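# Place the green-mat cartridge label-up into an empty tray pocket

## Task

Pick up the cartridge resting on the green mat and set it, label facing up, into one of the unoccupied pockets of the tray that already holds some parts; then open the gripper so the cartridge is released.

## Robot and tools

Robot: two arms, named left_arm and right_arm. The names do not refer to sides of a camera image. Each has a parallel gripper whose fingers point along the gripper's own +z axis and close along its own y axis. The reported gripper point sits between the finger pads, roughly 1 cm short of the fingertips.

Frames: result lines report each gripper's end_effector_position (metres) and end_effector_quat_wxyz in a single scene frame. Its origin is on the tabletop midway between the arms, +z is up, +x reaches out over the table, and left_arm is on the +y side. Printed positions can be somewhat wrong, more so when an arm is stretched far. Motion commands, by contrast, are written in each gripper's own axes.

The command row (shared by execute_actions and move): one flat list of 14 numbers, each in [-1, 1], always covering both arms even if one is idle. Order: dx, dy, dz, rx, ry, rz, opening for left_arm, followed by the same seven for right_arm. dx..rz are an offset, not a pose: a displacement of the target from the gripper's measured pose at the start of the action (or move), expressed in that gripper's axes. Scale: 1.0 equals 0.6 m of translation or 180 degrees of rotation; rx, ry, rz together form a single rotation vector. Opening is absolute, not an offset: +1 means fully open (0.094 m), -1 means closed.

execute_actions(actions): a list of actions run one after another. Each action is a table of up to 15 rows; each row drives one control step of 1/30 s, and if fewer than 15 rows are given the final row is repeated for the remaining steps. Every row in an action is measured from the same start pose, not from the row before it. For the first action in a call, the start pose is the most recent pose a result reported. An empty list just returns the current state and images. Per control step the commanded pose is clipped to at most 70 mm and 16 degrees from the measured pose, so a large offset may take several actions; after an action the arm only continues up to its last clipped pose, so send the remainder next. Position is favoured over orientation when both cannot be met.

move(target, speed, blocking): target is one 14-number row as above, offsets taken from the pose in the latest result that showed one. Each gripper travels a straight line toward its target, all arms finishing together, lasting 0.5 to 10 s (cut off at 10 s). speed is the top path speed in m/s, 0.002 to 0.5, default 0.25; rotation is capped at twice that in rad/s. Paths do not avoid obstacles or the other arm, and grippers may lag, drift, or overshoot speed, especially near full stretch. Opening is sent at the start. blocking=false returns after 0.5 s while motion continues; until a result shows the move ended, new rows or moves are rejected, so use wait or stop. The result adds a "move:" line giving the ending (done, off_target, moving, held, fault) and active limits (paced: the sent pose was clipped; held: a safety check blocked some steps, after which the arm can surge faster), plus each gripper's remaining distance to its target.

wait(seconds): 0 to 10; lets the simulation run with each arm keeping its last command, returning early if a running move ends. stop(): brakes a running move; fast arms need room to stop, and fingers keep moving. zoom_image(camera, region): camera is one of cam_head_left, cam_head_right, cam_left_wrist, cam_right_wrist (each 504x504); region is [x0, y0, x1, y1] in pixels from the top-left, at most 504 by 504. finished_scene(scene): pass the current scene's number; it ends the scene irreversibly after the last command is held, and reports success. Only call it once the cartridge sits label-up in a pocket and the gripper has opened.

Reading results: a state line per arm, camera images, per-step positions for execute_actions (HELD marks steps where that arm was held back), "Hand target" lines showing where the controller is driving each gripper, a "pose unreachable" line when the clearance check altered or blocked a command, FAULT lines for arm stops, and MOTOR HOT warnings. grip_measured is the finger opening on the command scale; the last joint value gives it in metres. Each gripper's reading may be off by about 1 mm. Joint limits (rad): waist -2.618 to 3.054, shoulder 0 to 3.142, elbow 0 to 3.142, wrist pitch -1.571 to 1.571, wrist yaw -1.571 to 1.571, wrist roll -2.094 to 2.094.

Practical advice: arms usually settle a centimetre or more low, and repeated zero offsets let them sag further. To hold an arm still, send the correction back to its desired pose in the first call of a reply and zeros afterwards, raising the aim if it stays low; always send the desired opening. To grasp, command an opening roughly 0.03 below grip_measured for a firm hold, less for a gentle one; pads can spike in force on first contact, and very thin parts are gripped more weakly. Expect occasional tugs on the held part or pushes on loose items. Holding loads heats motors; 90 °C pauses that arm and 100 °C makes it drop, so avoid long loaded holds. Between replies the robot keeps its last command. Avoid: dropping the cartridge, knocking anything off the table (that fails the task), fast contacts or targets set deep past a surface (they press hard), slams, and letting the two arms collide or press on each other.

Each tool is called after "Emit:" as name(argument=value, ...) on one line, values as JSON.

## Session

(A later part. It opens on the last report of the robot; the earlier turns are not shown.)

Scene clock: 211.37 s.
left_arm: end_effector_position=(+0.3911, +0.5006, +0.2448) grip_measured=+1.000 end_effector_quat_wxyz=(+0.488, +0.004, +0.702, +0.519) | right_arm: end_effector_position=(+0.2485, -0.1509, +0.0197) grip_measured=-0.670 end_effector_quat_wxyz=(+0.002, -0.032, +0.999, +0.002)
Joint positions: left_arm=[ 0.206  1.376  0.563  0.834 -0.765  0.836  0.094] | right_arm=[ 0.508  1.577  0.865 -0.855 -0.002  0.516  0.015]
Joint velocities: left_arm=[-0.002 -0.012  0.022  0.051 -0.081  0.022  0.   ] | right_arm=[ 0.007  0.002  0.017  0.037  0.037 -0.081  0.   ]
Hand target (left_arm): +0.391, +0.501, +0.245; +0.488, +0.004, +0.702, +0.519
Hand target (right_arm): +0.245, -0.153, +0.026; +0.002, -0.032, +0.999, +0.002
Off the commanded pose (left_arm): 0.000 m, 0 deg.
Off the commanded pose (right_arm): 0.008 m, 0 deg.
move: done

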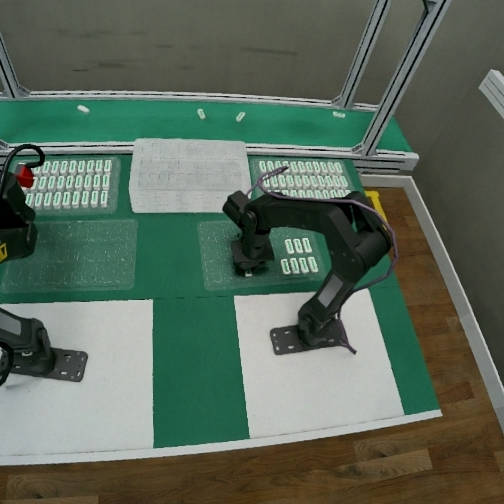

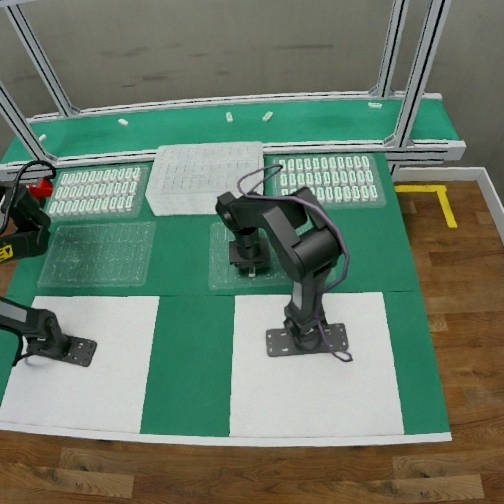

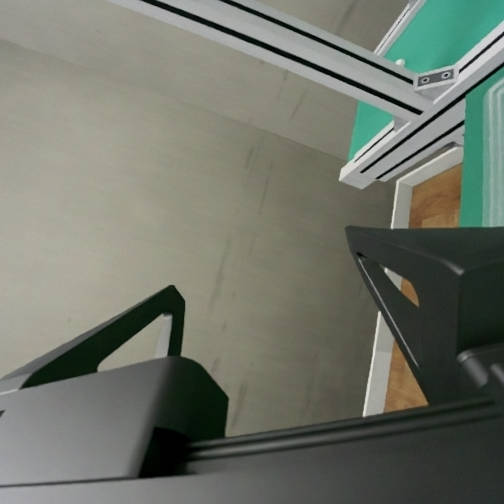

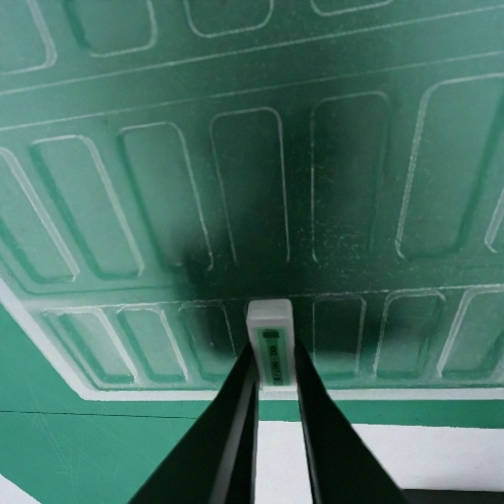

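Emit:
move(target=[0,0,0,0,0,0,1,0.0023,-0.0013,-0.0165,-0.0034,-0.0053,0,-0.72], speed=0.02)

Emit:
zoom_image(camera="cam_right_wrist", region=[200, 250, 350, 400])

Scene clock: 219.77 s.
left_arm: end_effector_position=(+0.3911, +0.5006, +0.2448) grip_measured=+1.000 end_effector_quat_wxyz=(+0.488, +0.004, +0.702, +0.519) | right_arm: end_effector_position=(+0.2479, -0.1514, +0.0216) grip_measured=-0.670 end_effector_quat_wxyz=(+0.002, -0.032, +0.999, +0.002)
Joint positions: left_arm=[ 0.206  1.376  0.563  0.834 -0.765  0.836  0.094] | right_arm=[ 0.508  1.568  0.865 -0.861 -0.002  0.516  0.015]
Joint velocities: left_arm=[ 0.022 -0.007 -0.012  0.022  0.007 -0.007  0.   ] | right_arm=[ 0.002  0.007 -0.002 -0.022 -0.037  0.022 -0.   ]
Hand target (left_arm): +0.391, +0.501, +0.245; +0.488, +0.004, +0.702, +0.519
Hand target (right_arm): +0.247, -0.152, +0.029; +0.010, -0.032, +0.999, +0.007
Off the commanded pose (left_arm): 0.000 m, 0 deg.
Off the commanded pose (right_arm): 0.008 m, 1 deg.
move: done

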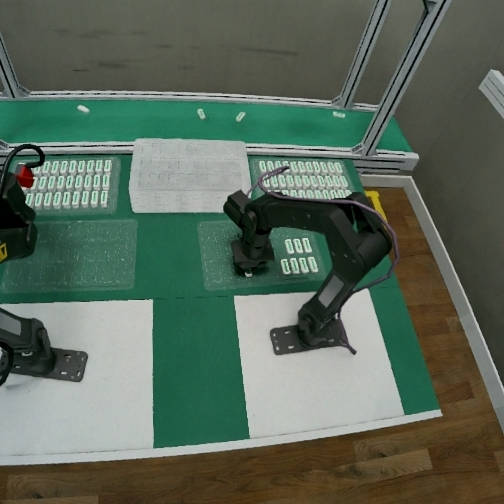

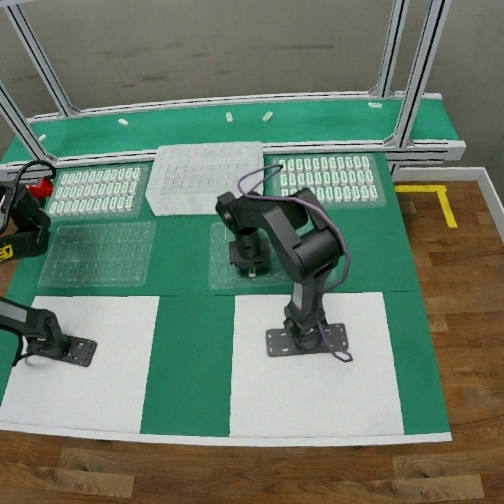

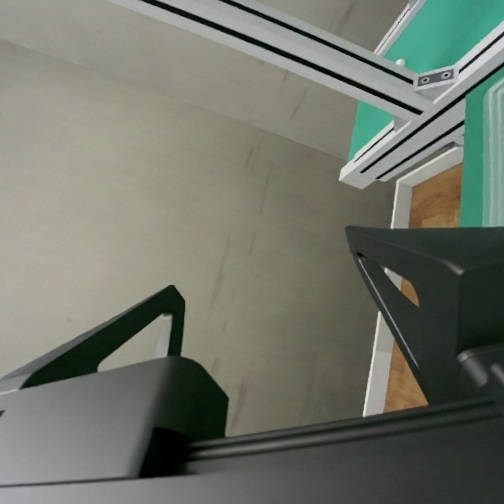

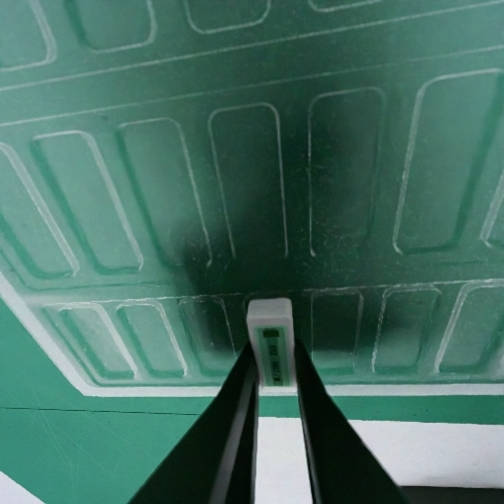

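Region (200, 250, 350, 400) of cam_right_wrist's 504x504 image, scaled by 3.360, with more detail than that image has.

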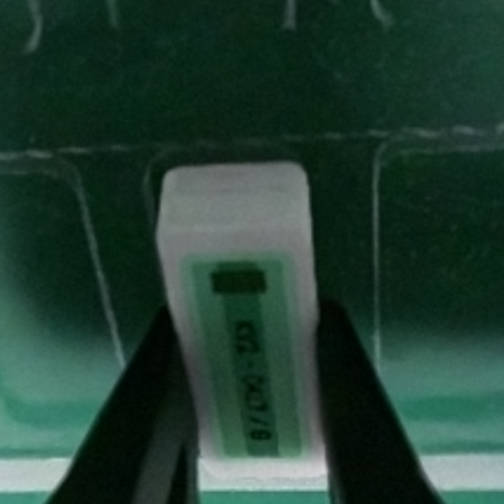

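Emit:
move(target=[0,0,0,0,0,0,1,0.0027,0.0049,-0.003,0,0,-0.0043,-0.72], speed=0.02)

Emit:
zoom_image(camera="cam_right_wrist", region=[200, 250, 350, 400])

Scene clock: 225.67 s.
left_arm: end_effector_position=(+0.3911, +0.5006, +0.2448) grip_measured=+1.000 end_effector_quat_wxyz=(+0.488, +0.004, +0.702, +0.519) | right_arm: end_effector_position=(+0.2469, -0.1504, +0.0216) grip_measured=-0.670 end_effector_quat_wxyz=(+0.002, -0.034, +0.999, +0.002)
Joint positions: left_arm=[ 0.206  1.376  0.563  0.834 -0.765  0.836  0.094] | right_arm=[ 0.514  1.568  0.865 -0.863 -0.002  0.516  0.015]
Joint velocities: left_arm=[-0.022  0.012 -0.002  0.007 -0.022 -0.022  0.   ] | right_arm=[ 0.002  0.007  0.002 -0.007 -0.066 -0.037 -0.   ]
Hand target (left_arm): +0.391, +0.501, +0.245; +0.488, +0.004, +0.702, +0.519
Hand target (right_arm): +0.246, -0.149, +0.023; +0.002, -0.038, +0.999, +0.002
Off the commanded pose (left_arm): 0.000 m, 0 deg.
Off the commanded pose (right_arm): 0.003 m, 0 deg.
move: done

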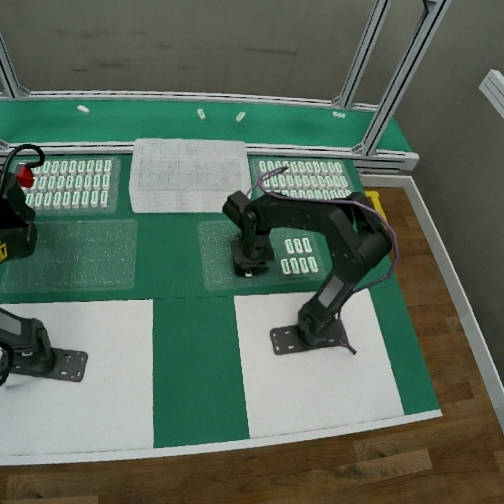

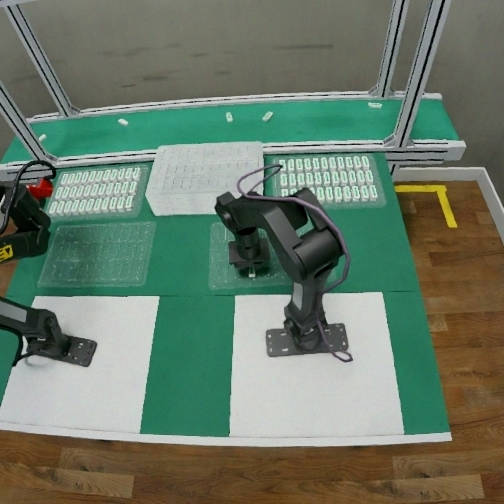

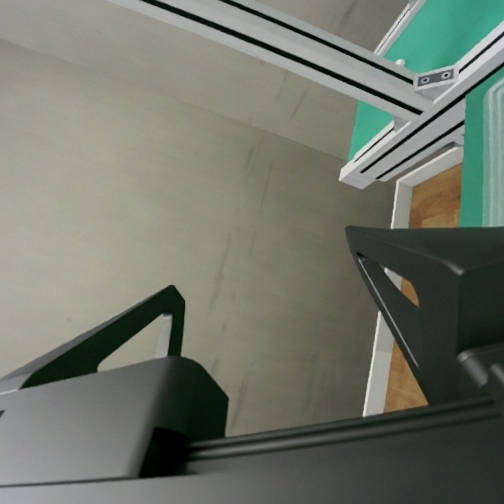

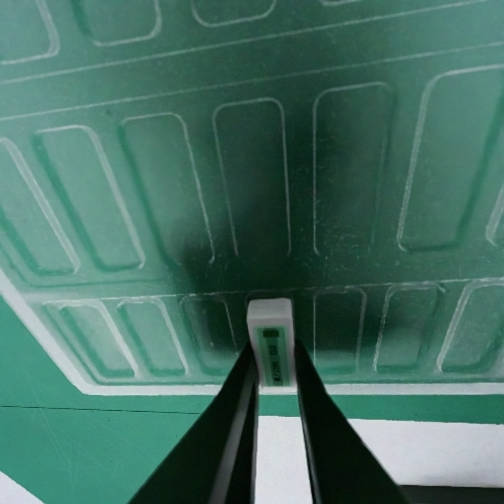

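Region (200, 250, 350, 400) of cam_right_wrist's 504x504 image, scaled by 3.360, with more detail than that image has.

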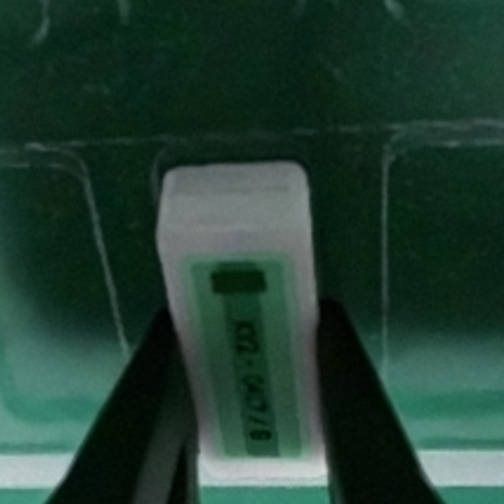

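Centred. Repeat the descent command.

Emit:
move(target=[0,0,0,0,0,0,1,-0.0062,0.004,0.011,0,0,0,-0.72], speed=0.02)

Emit:
zoom_image(camera="cam_right_wrist", region=[200, 250, 350, 400])

Scene clock: 230.03 s.
left_arm: end_effector_position=(+0.3911, +0.5006, +0.2448) grip_measured=+1.000 end_effector_quat_wxyz=(+0.488, +0.004, +0.702, +0.519) | right_arm: end_effector_position=(+0.2474, -0.1501, +0.0195) grip_measured=-0.670 end_effector_quat_wxyz=(+0.001, -0.034, +0.999, +0.001)
Joint positions: left_arm=[ 0.206  1.376  0.563  0.834 -0.765  0.836  0.094] | right_arm=[ 0.514  1.577  0.865 -0.856 -0.002  0.516  0.015]
Joint velocities: left_arm=[-0.007 -0.002 -0.007 -0.022 -0.022  0.007  0.   ] | right_arm=[-0.012  0.022 -0.002 -0.007  0.022 -0.022  0.   ]
Hand target (left_arm): +0.391, +0.501, +0.245; +0.488, +0.004, +0.702, +0.519
Hand target (right_arm): +0.250, -0.148, +0.015; +0.002, -0.034, +0.999, +0.002
Off the commanded pose (left_arm): 0.000 m, 0 deg.
Off the commanded pose (right_arm): 0.006 m, 0 deg.
move: done

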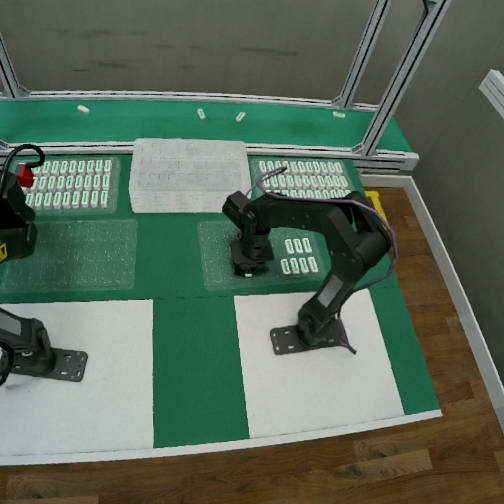

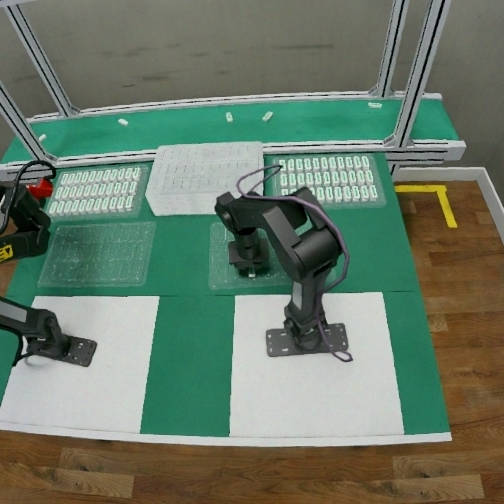

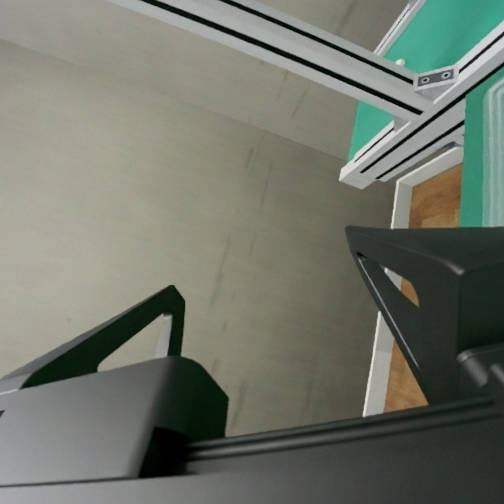

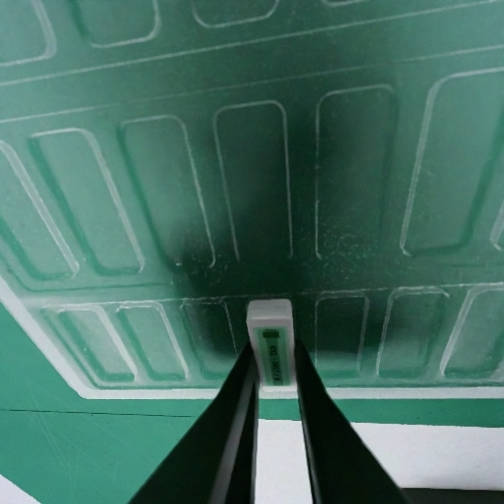

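Region (200, 250, 350, 400) of cam_right_wrist's 504x504 image, scaled by 3.360, with more detail than that image has.

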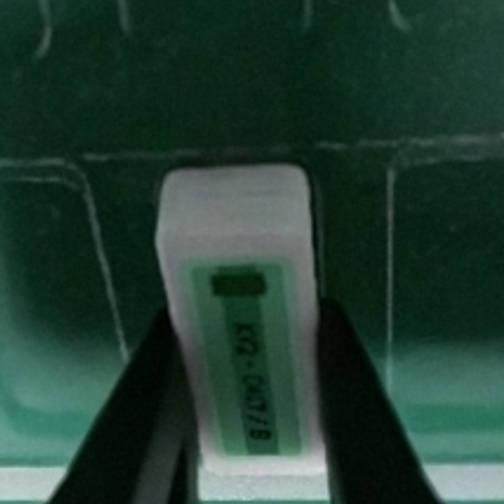

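Emit:
move(target=[0,0,0,0,0,0,1,0,0,0,0,0,0,-0.5], speed=0.02)

Emit:
zoom_image(camera="cam_right_wrist", region=[200, 250, 350, 400])

Scene clock: 236.10 s.
left_arm: end_effector_position=(+0.3911, +0.5006, +0.2448) grip_measured=+1.000 end_effector_quat_wxyz=(+0.488, +0.004, +0.702, +0.519) | right_arm: end_effector_position=(+0.2474, -0.1501, +0.0195) grip_measured=-0.502 end_effector_quat_wxyz=(+0.001, -0.034, +0.999, +0.001)
Joint positions: left_arm=[ 0.206  1.376  0.563  0.834 -0.765  0.836  0.094] | right_arm=[ 0.514  1.577  0.865 -0.856 -0.002  0.516  0.023]
Joint velocities: left_arm=[ 0.012 -0.012 -0.007  0.037  0.066  0.051  0.   ] | right_arm=[ 0.007  0.022 -0.007  0.007 -0.007  0.022 -0.   ]
Hand target (left_arm): +0.391, +0.501, +0.245; +0.488, +0.004, +0.702, +0.519
Hand target (right_arm): +0.247, -0.150, +0.020; +0.001, -0.034, +0.999, +0.001
Off the commanded pose (left_arm): 0.000 m, 0 deg.
Off the commanded pose (right_arm): 0.000 m, 0 deg.
move: done

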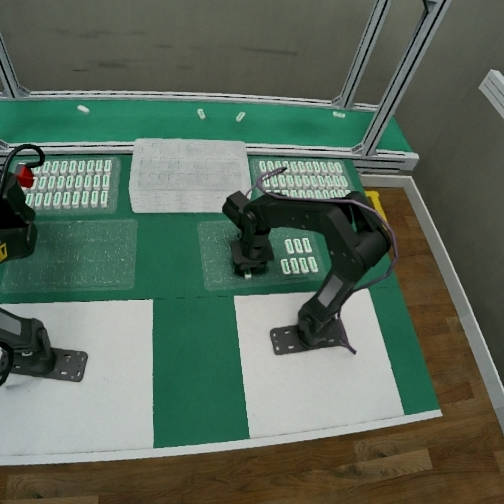

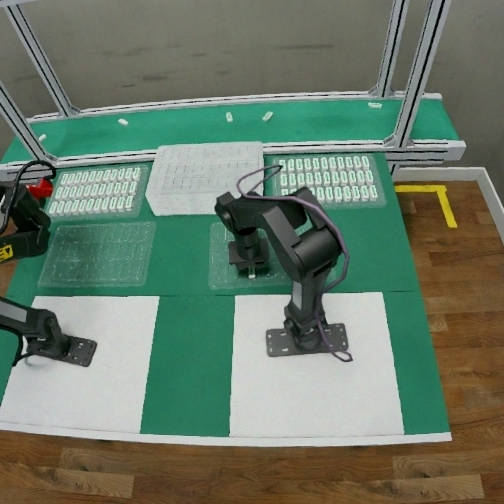

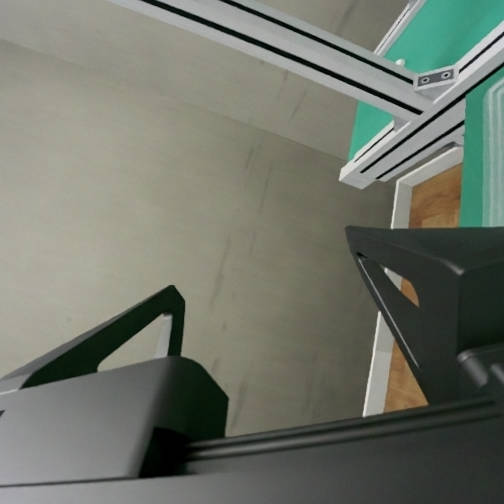

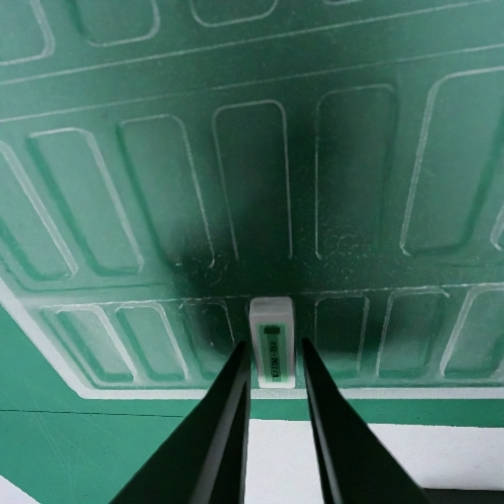

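Region (200, 250, 350, 400) of cam_right_wrist's 504x504 image, scaled by 3.360, with more detail than that image has.

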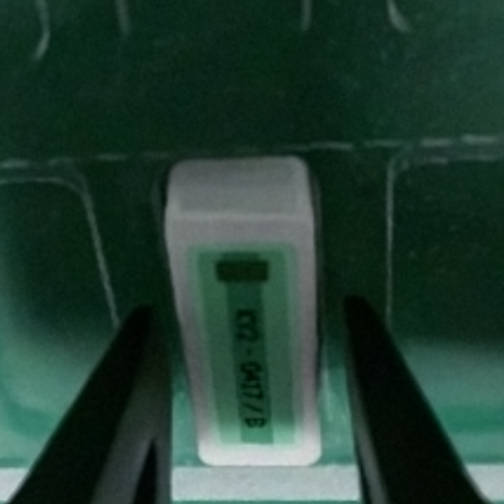

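It dropped in, both ends. Lift to verify.

Emit:
move(target=[0,0,0,0,0,0,1,0.01,-0.005,-0.11,0,0,0,-0.4], speed=0.15)

Emit:
zoom_image(camera="cam_right_wrist", region=[200, 150, 504, 400])

Scene clock: 242.20 s.
left_arm: end_effector_position=(+0.3911, +0.5006, +0.2448) grip_measured=+1.000 end_effector_quat_wxyz=(+0.488, +0.004, +0.702, +0.519) | right_arm: end_effector_position=(+0.2379, -0.1563, +0.0734) grip_measured=-0.402 end_effector_quat_wxyz=(-0.014, -0.034, +0.999, -0.008)
Joint positions: left_arm=[ 0.206  1.376  0.563  0.834 -0.765  0.836  0.094] | right_arm=[ 0.514  1.49   1.009 -1.122 -0.002  0.516  0.028]
Joint velocities: left_arm=[-0.002  0.007 -0.022 -0.007  0.051 -0.007  0.   ] | right_arm=[ 0.002  0.007 -0.007 -0.022  0.022  0.007  0.   ]
Hand target (left_arm): +0.391, +0.501, +0.245; +0.488, +0.004, +0.702, +0.519
Hand target (right_arm): +0.242, -0.154, +0.085; +0.001, -0.034, +0.999, +0.001
Off the commanded pose (left_arm): 0.000 m, 0 deg.
Off the commanded pose (right_arm): 0.013 m, 2 deg.
move: off_target (right_arm)

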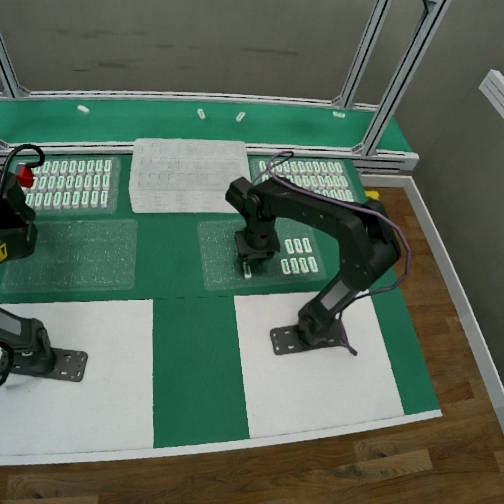

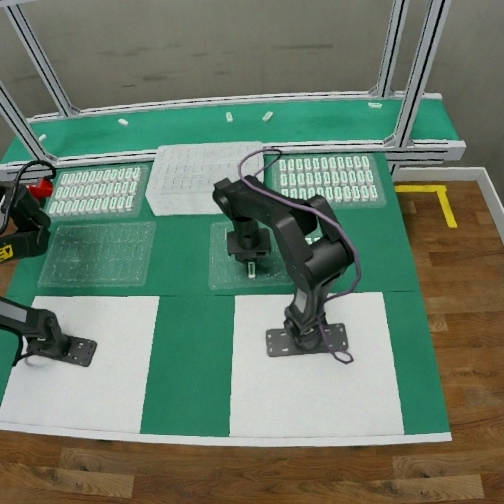

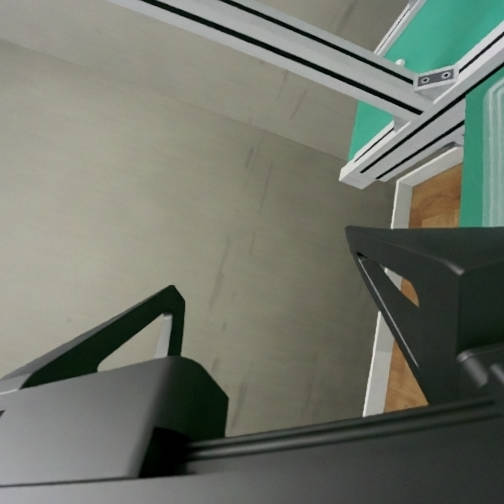

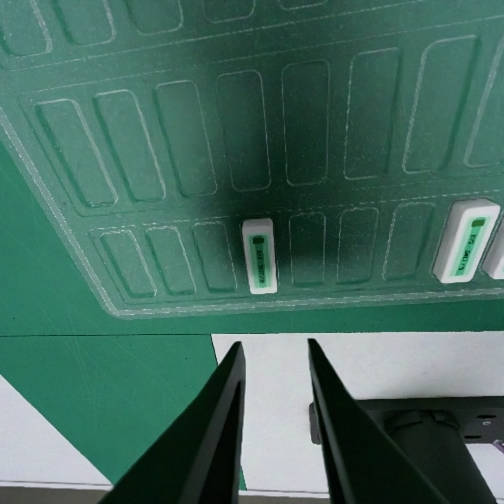

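Region (200, 150, 504, 400) of cam_right_wrist's 504x504 image, scaled by 1.658, with more detail than that image has; it fills the top 414 rows of this view, and the rest is white.

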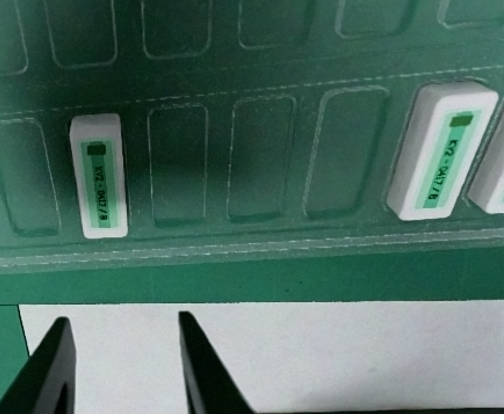

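Emit:
zoom_image(camera="cam_right_wrist", region=[200, 200, 340, 310])

Emit:
zoom_image(camera="cam_head_left", region=[220, 240, 330, 295])

Region (200, 200, 340, 310) of cam_right_wrist's 504x504 image, scaled by 3.600, with more detail than that image has; it fills the top 396 rows of this view, and the rest is white.

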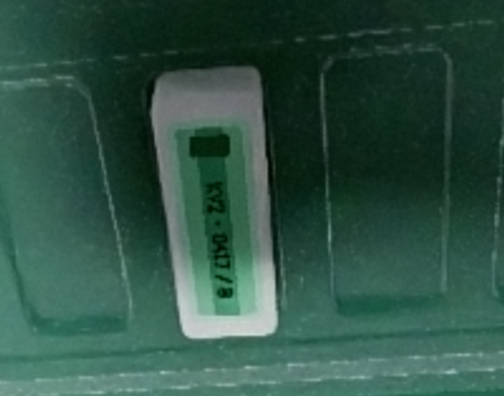

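Region (220, 240, 330, 295) of cam_head_left's 504x504 image, scaled by 4.582, with more detail than that image has.

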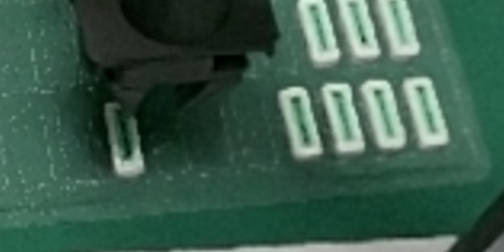

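Emit:
finished_scene(scene=1)

The scene is finished: the task was done.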